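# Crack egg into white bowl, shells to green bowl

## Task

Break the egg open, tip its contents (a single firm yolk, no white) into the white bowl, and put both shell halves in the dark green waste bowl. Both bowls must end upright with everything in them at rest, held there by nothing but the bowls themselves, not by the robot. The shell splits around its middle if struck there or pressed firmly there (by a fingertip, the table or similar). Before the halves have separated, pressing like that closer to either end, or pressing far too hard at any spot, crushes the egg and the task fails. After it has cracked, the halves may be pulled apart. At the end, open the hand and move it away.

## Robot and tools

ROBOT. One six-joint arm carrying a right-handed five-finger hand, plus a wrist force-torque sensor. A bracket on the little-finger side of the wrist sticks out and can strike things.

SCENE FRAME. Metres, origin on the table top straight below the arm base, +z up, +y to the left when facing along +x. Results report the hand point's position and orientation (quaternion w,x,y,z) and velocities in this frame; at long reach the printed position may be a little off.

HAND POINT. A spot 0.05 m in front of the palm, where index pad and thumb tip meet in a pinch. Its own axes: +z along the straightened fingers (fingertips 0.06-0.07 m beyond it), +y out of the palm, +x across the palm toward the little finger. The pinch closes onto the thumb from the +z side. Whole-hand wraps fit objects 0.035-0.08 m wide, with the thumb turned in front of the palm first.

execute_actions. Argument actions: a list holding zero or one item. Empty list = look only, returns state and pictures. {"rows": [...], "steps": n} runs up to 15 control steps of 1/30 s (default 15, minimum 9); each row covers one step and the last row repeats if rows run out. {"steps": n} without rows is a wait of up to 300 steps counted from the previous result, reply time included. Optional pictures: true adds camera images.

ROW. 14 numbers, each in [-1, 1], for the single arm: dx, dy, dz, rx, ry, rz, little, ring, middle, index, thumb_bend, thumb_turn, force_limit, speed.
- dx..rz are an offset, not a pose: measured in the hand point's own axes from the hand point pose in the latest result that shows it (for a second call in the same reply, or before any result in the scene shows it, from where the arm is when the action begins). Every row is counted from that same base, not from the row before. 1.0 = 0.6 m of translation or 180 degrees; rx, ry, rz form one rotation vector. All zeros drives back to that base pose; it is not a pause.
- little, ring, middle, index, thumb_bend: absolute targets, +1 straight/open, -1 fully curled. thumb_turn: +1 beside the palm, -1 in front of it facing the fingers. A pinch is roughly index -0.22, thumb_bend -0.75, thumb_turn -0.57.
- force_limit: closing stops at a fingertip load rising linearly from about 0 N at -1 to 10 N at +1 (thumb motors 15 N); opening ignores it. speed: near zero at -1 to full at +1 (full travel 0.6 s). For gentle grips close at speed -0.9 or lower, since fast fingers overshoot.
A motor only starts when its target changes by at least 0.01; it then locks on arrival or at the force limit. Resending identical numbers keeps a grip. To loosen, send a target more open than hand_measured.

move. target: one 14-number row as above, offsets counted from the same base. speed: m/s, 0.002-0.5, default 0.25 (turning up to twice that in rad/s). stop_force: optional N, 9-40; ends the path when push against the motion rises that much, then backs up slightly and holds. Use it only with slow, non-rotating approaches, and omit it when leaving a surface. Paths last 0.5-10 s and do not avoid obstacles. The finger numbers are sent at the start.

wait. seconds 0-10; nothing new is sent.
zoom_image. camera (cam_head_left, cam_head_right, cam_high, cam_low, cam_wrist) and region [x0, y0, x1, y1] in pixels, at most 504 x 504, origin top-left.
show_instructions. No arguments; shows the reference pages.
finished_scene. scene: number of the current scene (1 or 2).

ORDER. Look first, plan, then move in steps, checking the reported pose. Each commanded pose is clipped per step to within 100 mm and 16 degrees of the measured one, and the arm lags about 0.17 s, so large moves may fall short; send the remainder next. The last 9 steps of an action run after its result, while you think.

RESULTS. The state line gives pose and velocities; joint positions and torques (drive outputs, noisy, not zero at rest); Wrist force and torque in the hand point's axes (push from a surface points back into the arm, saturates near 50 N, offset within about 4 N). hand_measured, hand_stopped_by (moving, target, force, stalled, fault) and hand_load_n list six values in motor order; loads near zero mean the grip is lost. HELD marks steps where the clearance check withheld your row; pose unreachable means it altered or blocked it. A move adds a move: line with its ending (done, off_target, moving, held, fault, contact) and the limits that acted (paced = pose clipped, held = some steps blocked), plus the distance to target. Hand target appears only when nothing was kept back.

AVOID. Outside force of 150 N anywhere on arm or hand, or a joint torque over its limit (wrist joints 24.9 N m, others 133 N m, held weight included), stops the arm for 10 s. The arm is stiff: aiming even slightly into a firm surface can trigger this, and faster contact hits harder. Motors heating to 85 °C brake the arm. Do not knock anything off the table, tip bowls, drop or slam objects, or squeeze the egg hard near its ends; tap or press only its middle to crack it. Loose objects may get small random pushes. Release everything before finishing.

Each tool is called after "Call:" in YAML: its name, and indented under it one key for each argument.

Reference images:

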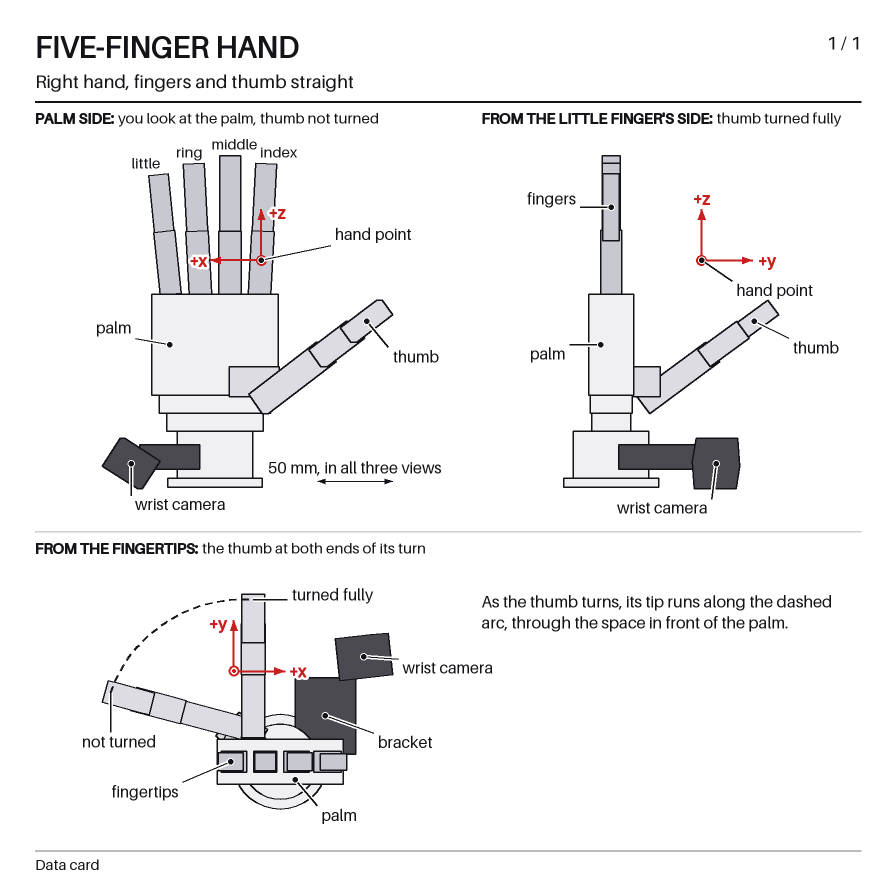

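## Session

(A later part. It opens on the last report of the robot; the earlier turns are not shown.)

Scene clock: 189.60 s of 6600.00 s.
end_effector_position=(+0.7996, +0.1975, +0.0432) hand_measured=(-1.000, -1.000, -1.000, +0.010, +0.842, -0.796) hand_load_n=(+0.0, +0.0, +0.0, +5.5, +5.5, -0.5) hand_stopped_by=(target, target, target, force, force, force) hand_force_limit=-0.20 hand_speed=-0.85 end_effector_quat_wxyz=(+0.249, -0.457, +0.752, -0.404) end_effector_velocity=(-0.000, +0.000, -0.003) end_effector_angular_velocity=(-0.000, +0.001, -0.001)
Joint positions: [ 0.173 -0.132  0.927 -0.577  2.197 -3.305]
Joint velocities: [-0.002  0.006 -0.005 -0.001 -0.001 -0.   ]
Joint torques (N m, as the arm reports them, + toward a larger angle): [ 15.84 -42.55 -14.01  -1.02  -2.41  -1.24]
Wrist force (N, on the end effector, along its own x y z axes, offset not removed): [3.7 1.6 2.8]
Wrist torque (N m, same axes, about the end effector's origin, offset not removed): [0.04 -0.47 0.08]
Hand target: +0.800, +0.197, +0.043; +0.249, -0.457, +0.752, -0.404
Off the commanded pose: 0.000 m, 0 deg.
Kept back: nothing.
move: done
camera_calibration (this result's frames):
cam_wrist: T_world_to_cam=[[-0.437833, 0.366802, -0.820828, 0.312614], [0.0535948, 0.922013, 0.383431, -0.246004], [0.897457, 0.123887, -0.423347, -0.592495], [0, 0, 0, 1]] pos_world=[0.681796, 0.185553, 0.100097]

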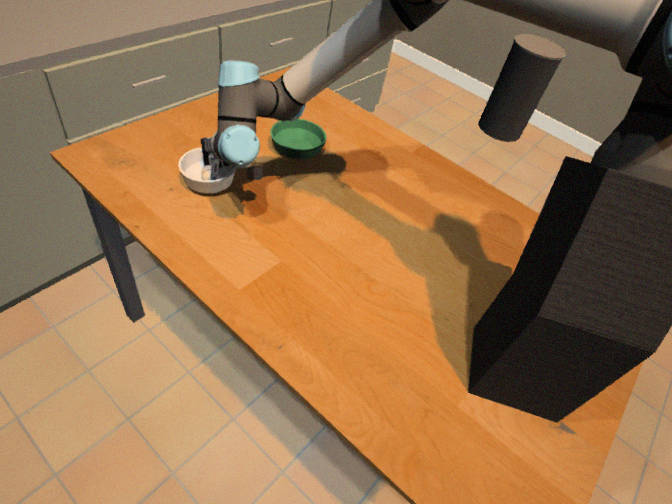

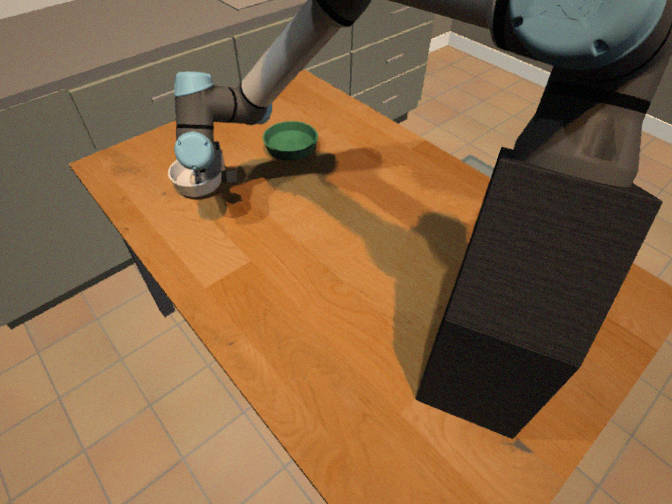

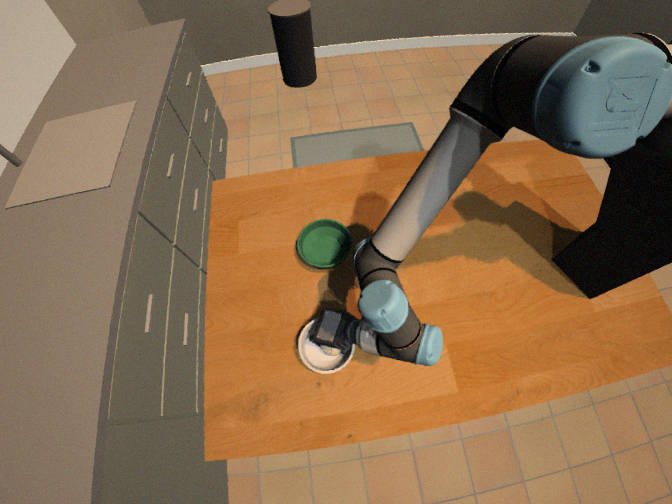

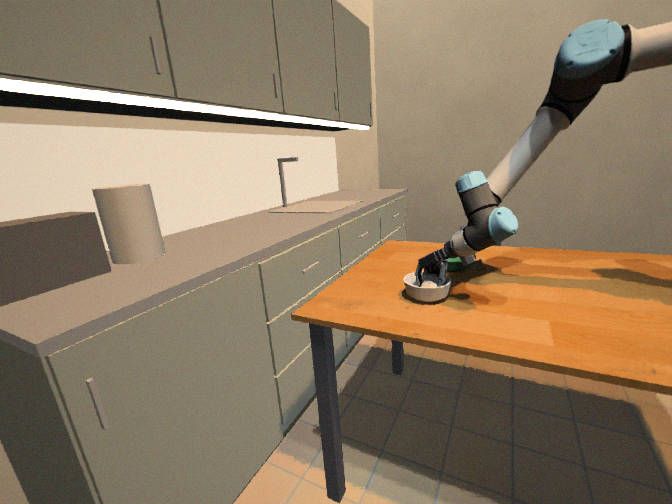

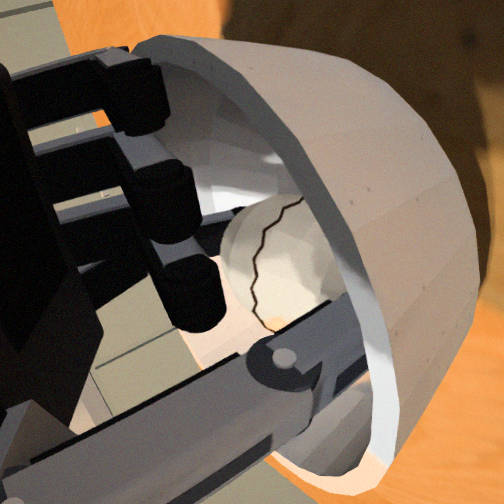

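Call:
move:
  target: [0,0.0055,0.0037,0,0,0,-1,-1,-1,-0.2,0.8,-0.8,-0.2,-0.85]
  speed: 0.004
  stop_force: 9

Call:
move:
  target: [0,0,0,0,0,0,-1,-1,-1,0.18,1,-0.8,-0.2,-0.8]

Call:
move:
  target: [0,-0.07,-0.046,0,0,0,-1,-1,-1,0.18,1,-0.8,-0.2,-0.8]
  speed: 0.05

Call:
move:
  target: [-0.005,0.0355,0.007,0.039,0,0,-1,-1,-1,-0.12,-0.45,-0.68,0.5,0.5]
  speed: 0.02

Scene clock: 191.27 s of 6600.00 s.
end_effector_position=(+0.7997, +0.1974, +0.0395) hand_measured=(-1.000, -1.000, -1.000, +0.010, +0.842, -0.796) hand_load_n=(-0.5, +0.0, +0.0, +5.5, +5.5, -0.5) hand_stopped_by=(target, target, target, force, force, force) hand_force_limit=-0.20 hand_speed=-0.85 end_effector_quat_wxyz=(+0.249, -0.457, +0.752, -0.404) end_effector_velocity=(+0.001, -0.000, +0.001) end_effector_angular_velocity=(+0.001, -0.001, +0.000)
Joint positions: [ 0.17  -0.125  0.92  -0.577  2.195 -3.306]
Joint velocities: [ 0.    -0.003  0.002 -0.    -0.001  0.001]
Joint torques (N m, as the arm reports them, + toward a larger angle): [ 22.74 -53.61   0.29   0.03  -0.64  -0.65]
Wrist force (N, on the end effector, along its own x y z axes, offset not removed): [1.9 -5.9 -4.4]
Wrist torque (N m, same axes, about the end effector's origin, offset not removed): [0.11 0.22 -0.20]
Hand target: +0.800, +0.197, +0.040; +0.249, -0.457, +0.752, -0.404
Off the commanded pose: 0.000 m, 0 deg.
Kept back: nothing.
move: contact
camera_calibration (this result's frames):
cam_wrist: T_world_to_cam=[[-0.437717, 0.366824, -0.82088, 0.309572], [0.0535951, 0.922011, 0.383437, -0.244552], [0.897514, 0.123842, -0.423239, -0.594184], [0, 0, 0, 1]] pos_world=[0.6819, 0.185506, 0.0964095]

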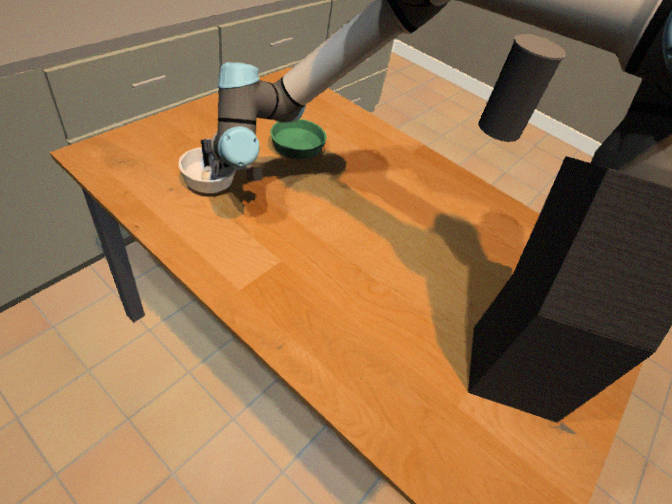

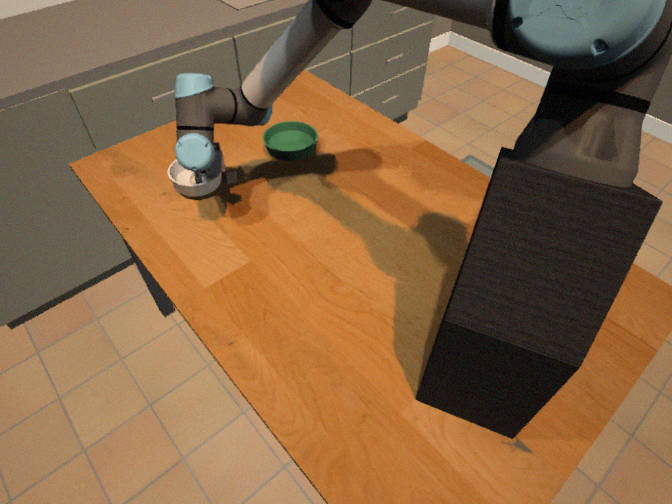

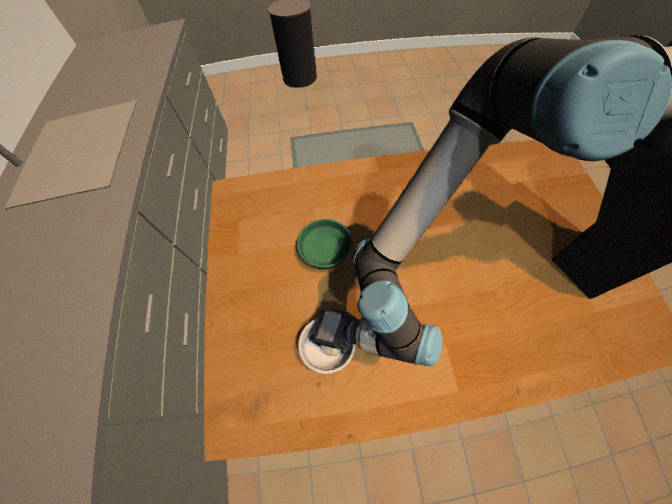

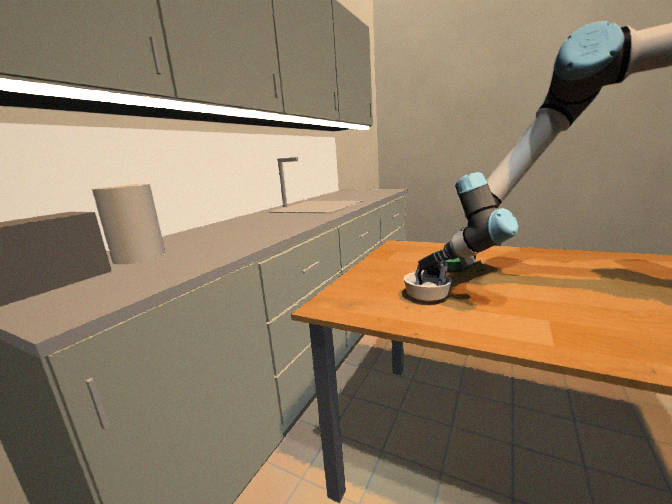

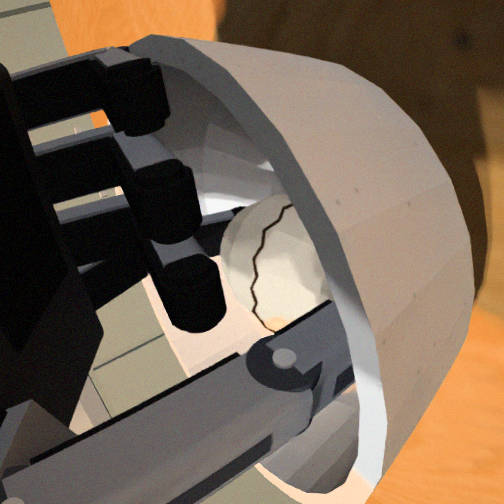

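Scene clock: 192.30 s of 6600.00 s.
end_effector_position=(+0.7998, +0.1974, +0.0395) hand_measured=(-1.000, -1.000, -1.000, +0.180, +0.994, -0.796) hand_load_n=(-1.5, +0.0, +0.0, +0.0, -4.0, -3.5) hand_stopped_by=(target, target, target, target, target, force) hand_force_limit=-0.20 hand_speed=-0.80 end_effector_quat_wxyz=(+0.249, -0.457, +0.752, -0.404) end_effector_velocity=(+0.000, -0.000, +0.000) end_effector_angular_velocity=(-0.001, -0.000, -0.002)
Joint positions: [ 0.17  -0.125  0.92  -0.577  2.195 -3.306]
Joint velocities: [-0.    -0.     0.    -0.001  0.002  0.   ]
Joint torques (N m, as the arm reports them, + toward a larger angle): [ 21.94 -36.04 -11.15   0.05   0.82  -0.73]
Wrist force (N, on the end effector, along its own x y z axes, offset not removed): [-0.4 -7.5 -3.2]
Wrist torque (N m, same axes, about the end effector's origin, offset not removed): [0.23 0.40 -0.26]
Hand target: +0.800, +0.197, +0.039; +0.249, -0.457, +0.752, -0.404
Off the commanded pose: 0.000 m, 0 deg.
Kept back: nothing.
move: done
camera_calibration (this result's frames):
cam_wrist: T_world_to_cam=[[-0.437712, 0.366825, -0.820882, 0.309573], [0.0535955, 0.92201, 0.383438, -0.244552], [0.897517, 0.12384, -0.423235, -0.594186], [0, 0, 0, 1]] pos_world=[0.681903, 0.185504, 0.0964129]

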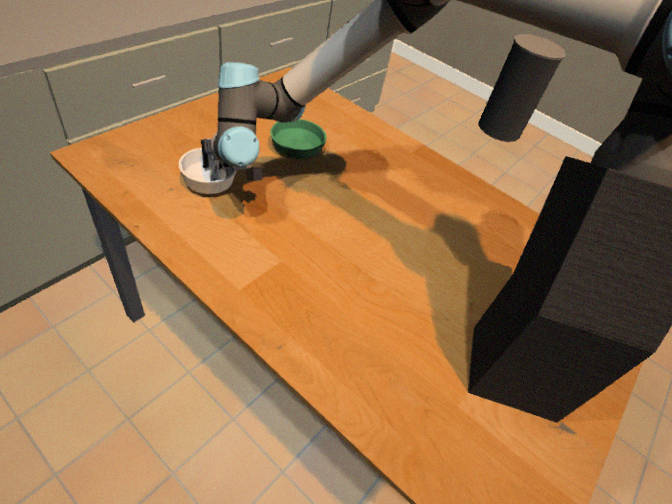

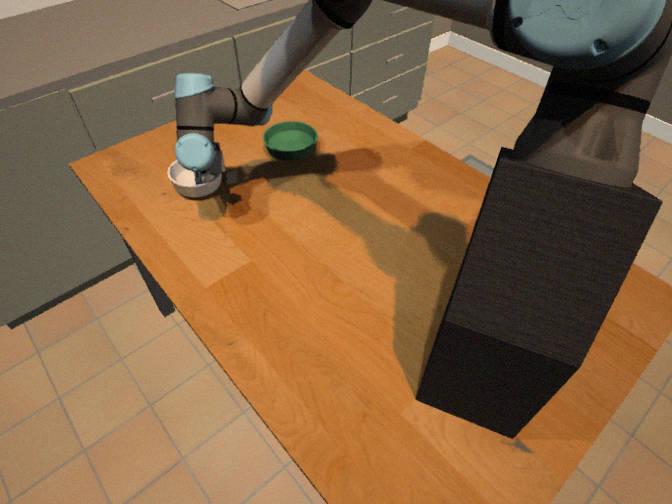

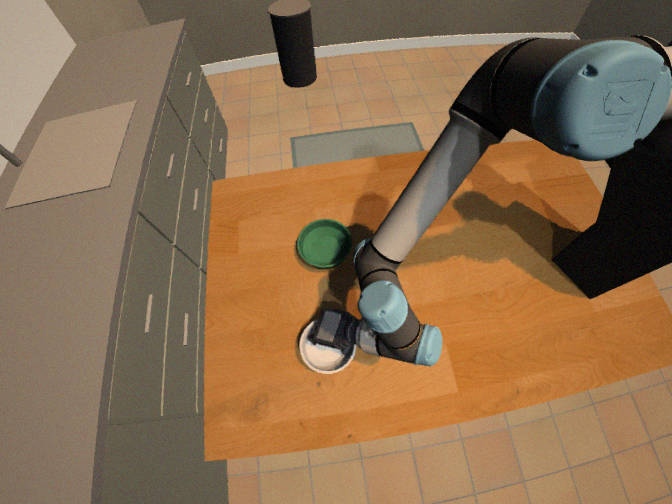

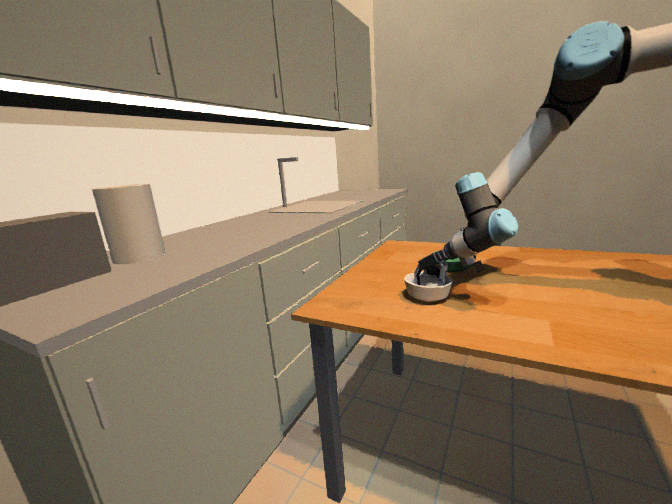

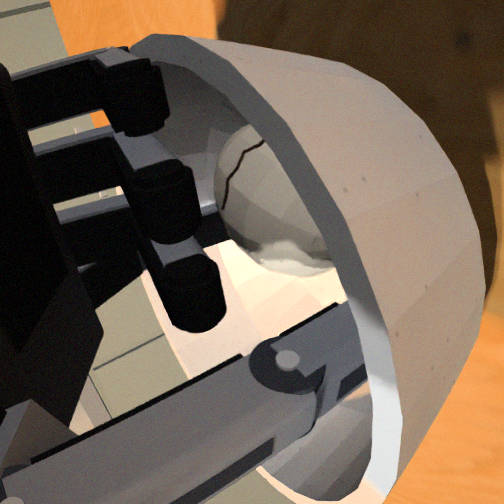

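Scene clock: 193.70 s of 6600.00 s.
end_effector_position=(+0.7997, +0.1971, +0.0895) hand_measured=(-1.000, -1.000, -1.000, +0.180, +0.996, -0.796) hand_load_n=(+0.0, +0.0, +0.0, +0.0, +0.0, +0.0) hand_stopped_by=(target, target, target, target, target, force) hand_force_limit=-0.20 hand_speed=-0.80 end_effector_quat_wxyz=(+0.249, -0.457, +0.752, -0.404) end_effector_velocity=(+0.000, +0.000, +0.002) end_effector_angular_velocity=(+0.001, -0.000, +0.000)
Joint positions: [ 0.202 -0.222  1.005 -0.56   2.226 -3.297]
Joint velocities: [ 0.001 -0.005  0.004  0.001  0.001  0.001]
Joint torques (N m, as the arm reports them, + toward a larger angle): [ 42.32 -57.54  -3.27   1.58   2.04   1.82]
Wrist force (N, on the end effector, along its own x y z axes, offset not removed): [3.2 2.0 1.8]
Wrist torque (N m, same axes, about the end effector's origin, offset not removed): [0.04 -0.33 0.37]
Hand target: +0.800, +0.197, +0.090; +0.249, -0.457, +0.752, -0.404
Off the commanded pose: 0.000 m, 0 deg.
Kept back: nothing.
move: done
camera_calibration (this result's frames):
cam_wrist: T_world_to_cam=[[-0.437713, 0.366848, -0.820872, 0.350715], [0.0536101, 0.922002, 0.383456, -0.263464], [0.897515, 0.123837, -0.423239, -0.572976], [0, 0, 0, 1]] pos_world=[0.681891, 0.185211, 0.146413]

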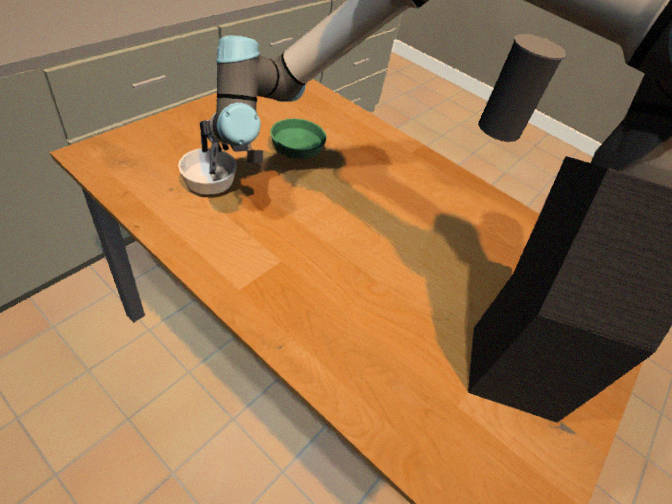

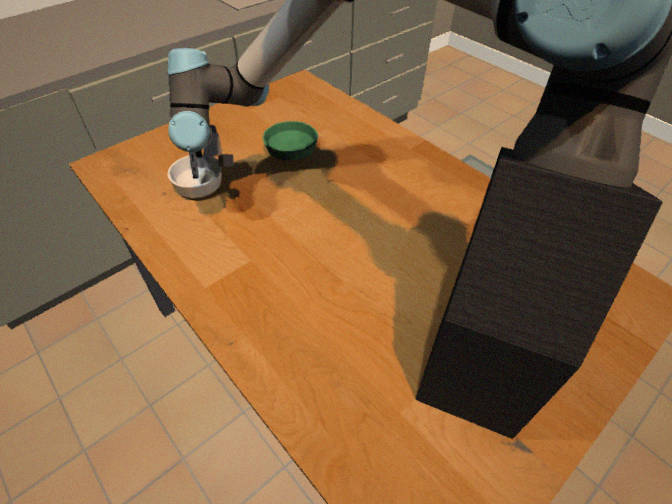

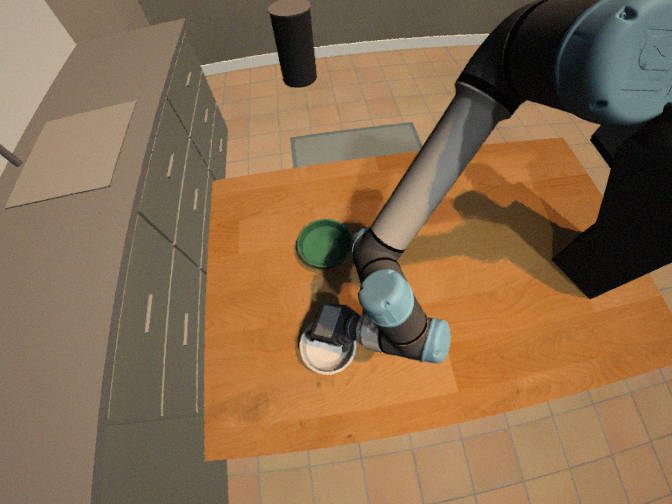

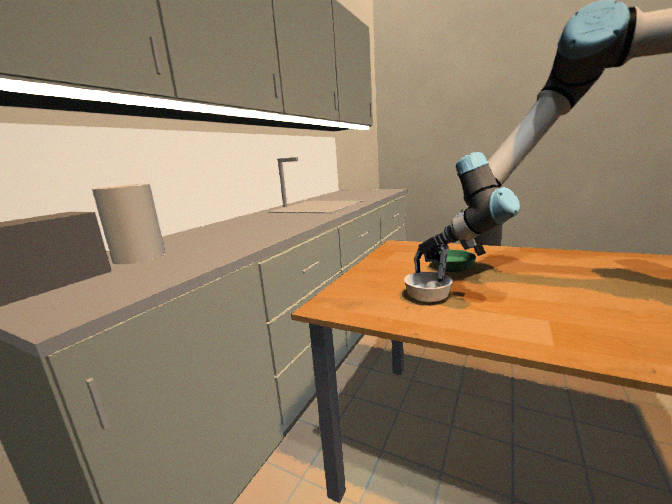

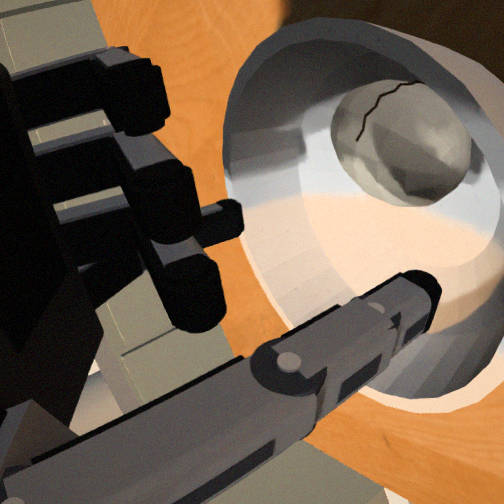

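Scene clock: 197.00 s of 6600.00 s.
end_effector_position=(+0.7938, +0.2036, +0.0696) hand_measured=(-1.000, -1.000, -1.000, -0.120, -0.450, -0.680) hand_load_n=(+0.0, +0.0, +0.0, +0.0, +0.0, +0.0) hand_stopped_by=(target, target, target, target, target, target) hand_force_limit=0.50 hand_speed=0.50 end_effector_quat_wxyz=(+0.276, -0.441, +0.726, -0.449) end_effector_velocity=(-0.001, +0.000, -0.001) end_effector_angular_velocity=(-0.005, -0.007, -0.001)
Joint positions: [ 0.197 -0.182  1.082 -0.826  2.197 -3.387]
Joint velocities: [-0.001  0.004  0.004 -0.017 -0.001 -0.006]
Joint torques (N m, as the arm reports them, + toward a larger angle): [ 15.23 -41.53  -0.91  -1.12  -2.59  -1.28]
Wrist force (N, on the end effector, along its own x y z axes, offset not removed): [-1.0 -1.4 -5.2]
Wrist torque (N m, same axes, about the end effector's origin, offset not removed): [0.25 0.31 -0.15]
Hand target: +0.794, +0.204, +0.069; +0.277, -0.441, +0.726, -0.449
Off the commanded pose: 0.000 m, 0 deg.
Kept back: nothing.
move: done
camera_calibration (this result's frames):
cam_wrist: T_world_to_cam=[[-0.345373, 0.319859, -0.882274, 0.269968], [0.0154729, 0.941937, 0.335432, -0.231919], [0.938338, 0.102198, -0.330269, -0.611367], [0, 0, 0, 1]] pos_world=[0.670497, 0.194582, 0.114063]

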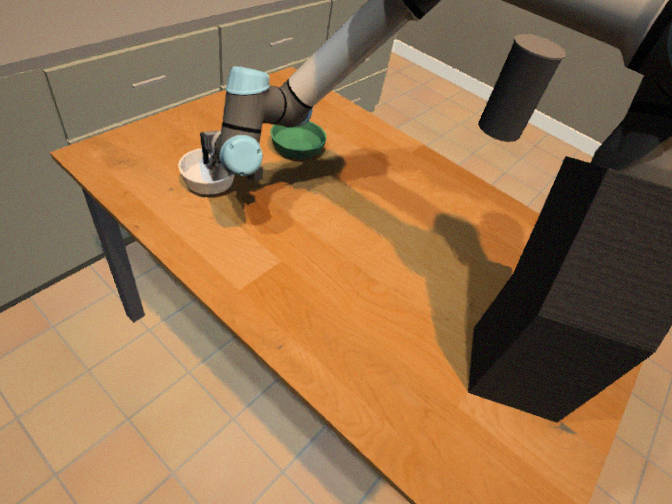

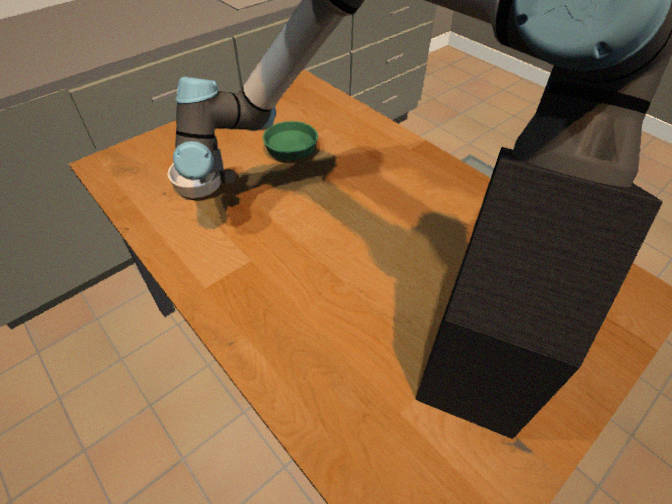

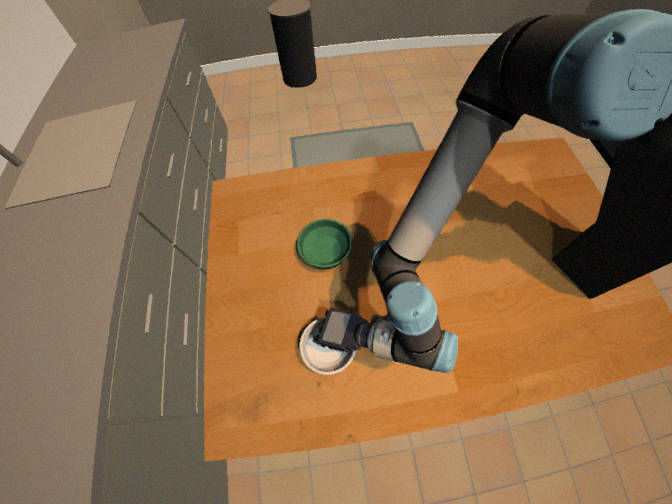

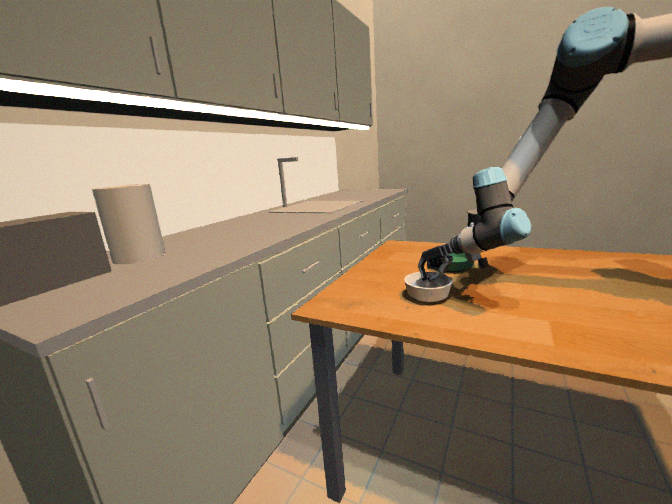

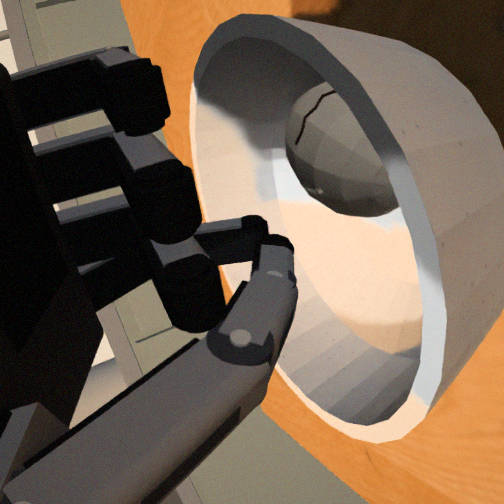

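Call:
move:
  target: [0.042,0.0105,0.0015,0,0,0,-1,-1,-1,-0.12,-0.45,-0.68,0.5,0.5]
  speed: 0.03

Call:
move:
  target: [0,0.018,0.009,0,0,0,-1,-1,-1,-0.12,-0.45,-0.68,0.5,0.5]
  speed: 0.003
  stop_force: 9

Scene clock: 199.00 s of 6600.00 s.
end_effector_position=(+0.7807, +0.1823, +0.0635) hand_measured=(-1.000, -1.000, -1.000, -0.120, -0.450, -0.680) hand_load_n=(+0.0, +0.0, +0.0, +0.0, +0.0, +0.0) hand_stopped_by=(target, target, target, target, target, target) hand_force_limit=0.50 hand_speed=0.50 end_effector_quat_wxyz=(+0.276, -0.441, +0.726, -0.449) end_effector_velocity=(-0.002, -0.002, -0.001) end_effector_angular_velocity=(+0.000, +0.000, +0.001)
Joint positions: [ 0.164 -0.214  1.164 -0.879  2.164 -3.39 ]
Joint velocities: [-0.003 -0.003  0.009 -0.005 -0.004 -0.   ]
Joint torques (N m, as the arm reports them, + toward a larger angle): [ 12.89 -55.38  -1.23  -1.41  -2.72  -1.12]
Wrist force (N, on the end effector, along its own x y z axes, offset not removed): [-5.8 0.9 -2.4]
Wrist torque (N m, same axes, about the end effector's origin, offset not removed): [0.25 0.95 -0.48]
Hand target: +0.781, +0.182, +0.063; +0.276, -0.441, +0.726, -0.449
Off the commanded pose: 0.000 m, 0 deg.
Kept back: nothing.
move: done
camera_calibration (this result's frames):
cam_wrist: T_world_to_cam=[[-0.345399, 0.319835, -0.882272, 0.266862], [0.0155038, 0.941948, 0.335399, -0.209664], [0.938328, 0.102168, -0.330307, -0.598896], [0, 0, 0, 1]] pos_world=[0.657386, 0.173328, 0.107947]

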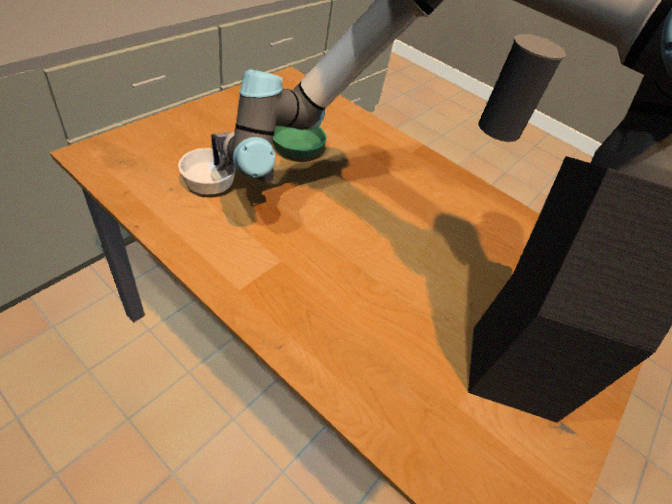

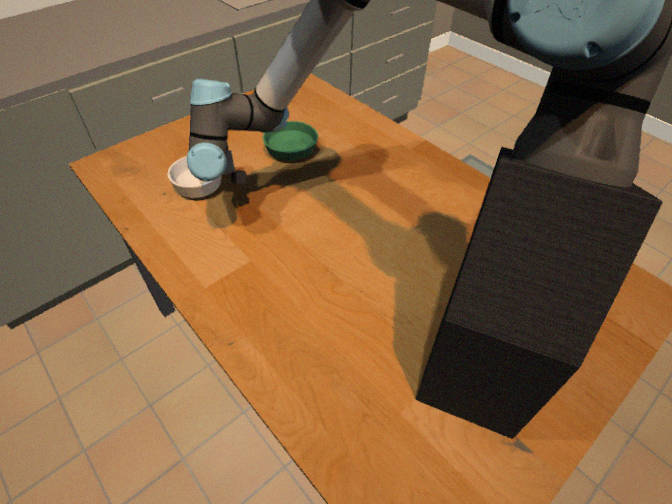

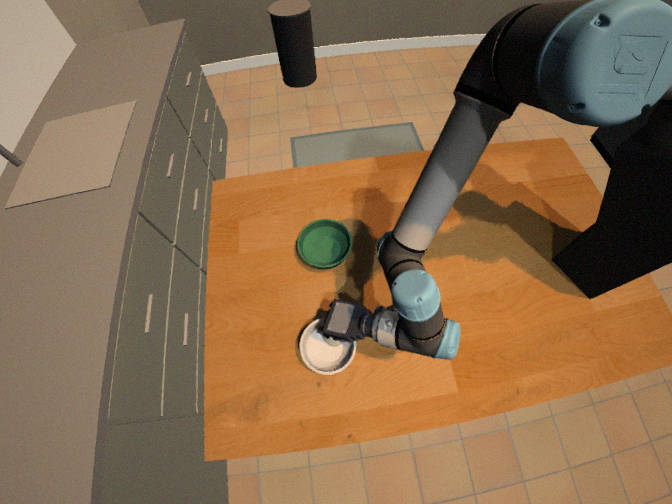

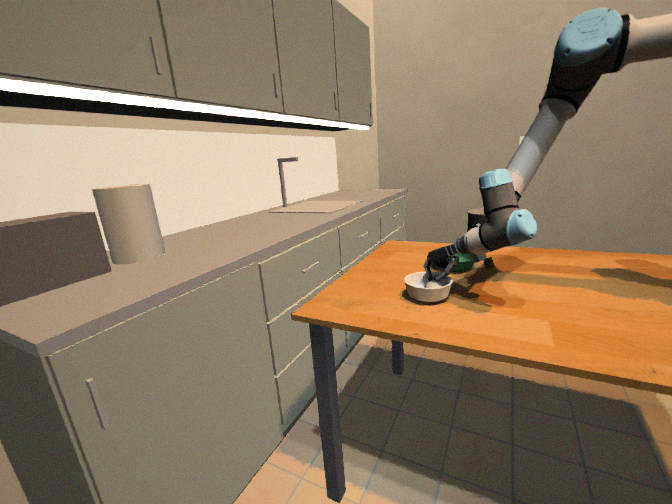

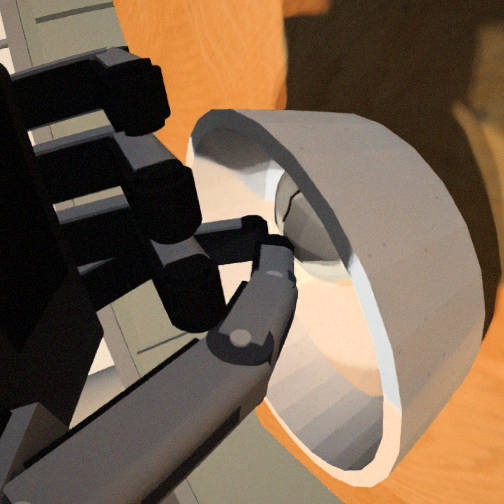

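Scene clock: 200.87 s of 6600.00 s.
end_effector_position=(+0.7809, +0.1823, +0.0590) hand_measured=(-1.000, -1.000, -1.000, -0.120, -0.450, -0.680) hand_load_n=(+0.0, +0.0, +0.0, +0.0, -1.0, +0.0) hand_stopped_by=(target, target, target, target, target, target) hand_force_limit=0.50 hand_speed=0.50 end_effector_quat_wxyz=(+0.276, -0.441, +0.726, -0.449) end_effector_velocity=(-0.001, -0.000, +0.000) end_effector_angular_velocity=(+0.000, +0.001, +0.001)
Joint positions: [ 0.161 -0.205  1.156 -0.88   2.16  -3.39 ]
Joint velocities: [-0.    -0.002  0.003  0.001 -0.     0.   ]
Joint torques (N m, as the arm reports them, + toward a larger angle): [ 20.77 -46.49   3.75   1.7    0.92  -1.57]
Wrist force (N, on the end effector, along its own x y z axes, offset not removed): [2.8 -10.6 -3.1]
Wrist torque (N m, same axes, about the end effector's origin, offset not removed): [-0.12 -0.27 0.42]
Hand target: +0.781, +0.182, +0.059; +0.276, -0.441, +0.726, -0.449
Off the commanded pose: 0.008 m, 0 deg.
Kept back: nothing.
move: contact
camera_calibration (this result's frames):
cam_wrist: T_world_to_cam=[[-0.345048, 0.319896, -0.882388, 0.262751], [0.0154806, 0.941938, 0.335431, -0.208124], [0.938457, 0.10208, -0.329966, -0.600632], [0, 0, 0, 1]] pos_world=[0.657551, 0.173299, 0.103471]

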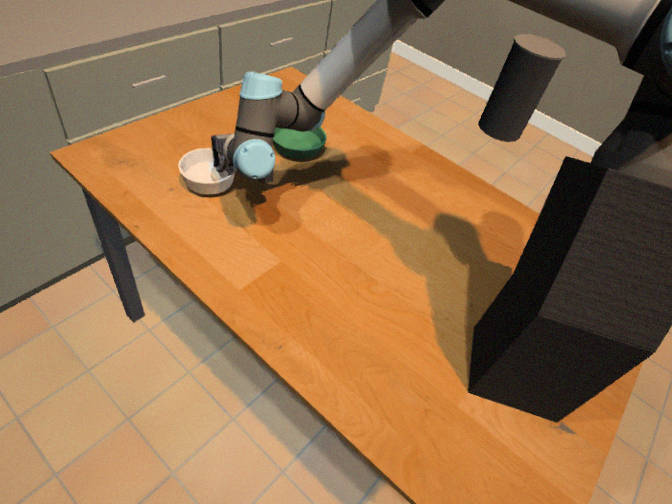

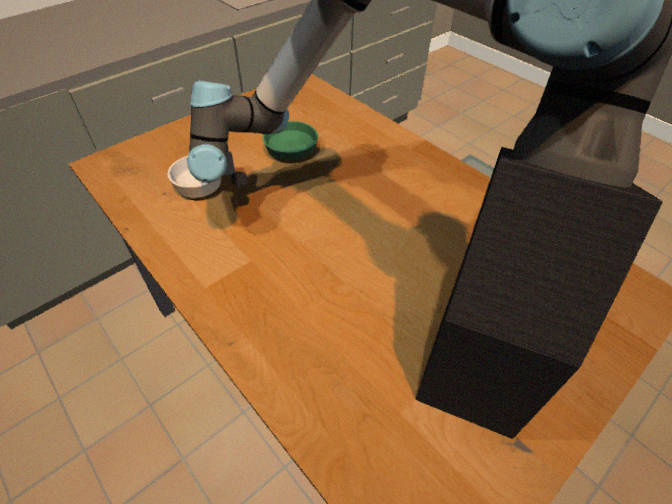

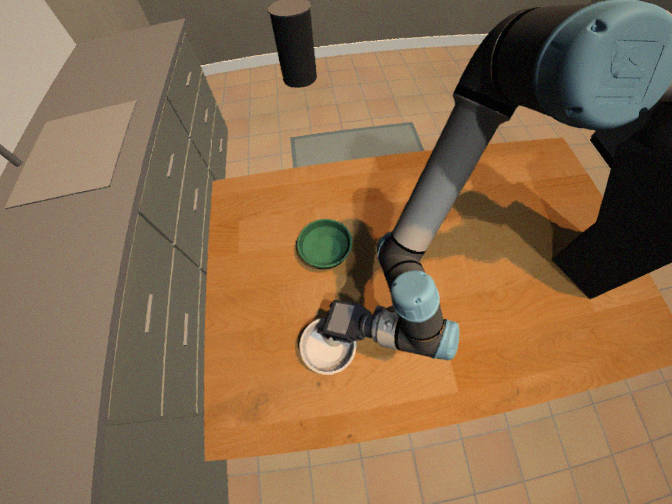

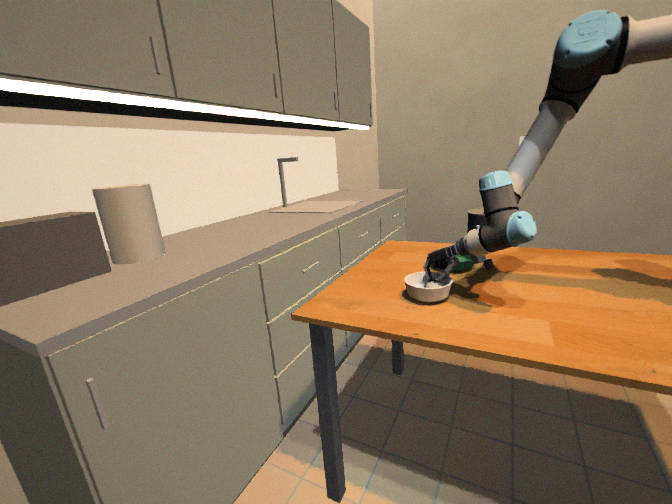

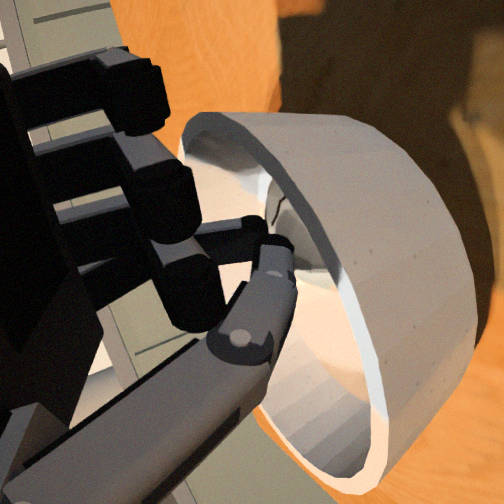

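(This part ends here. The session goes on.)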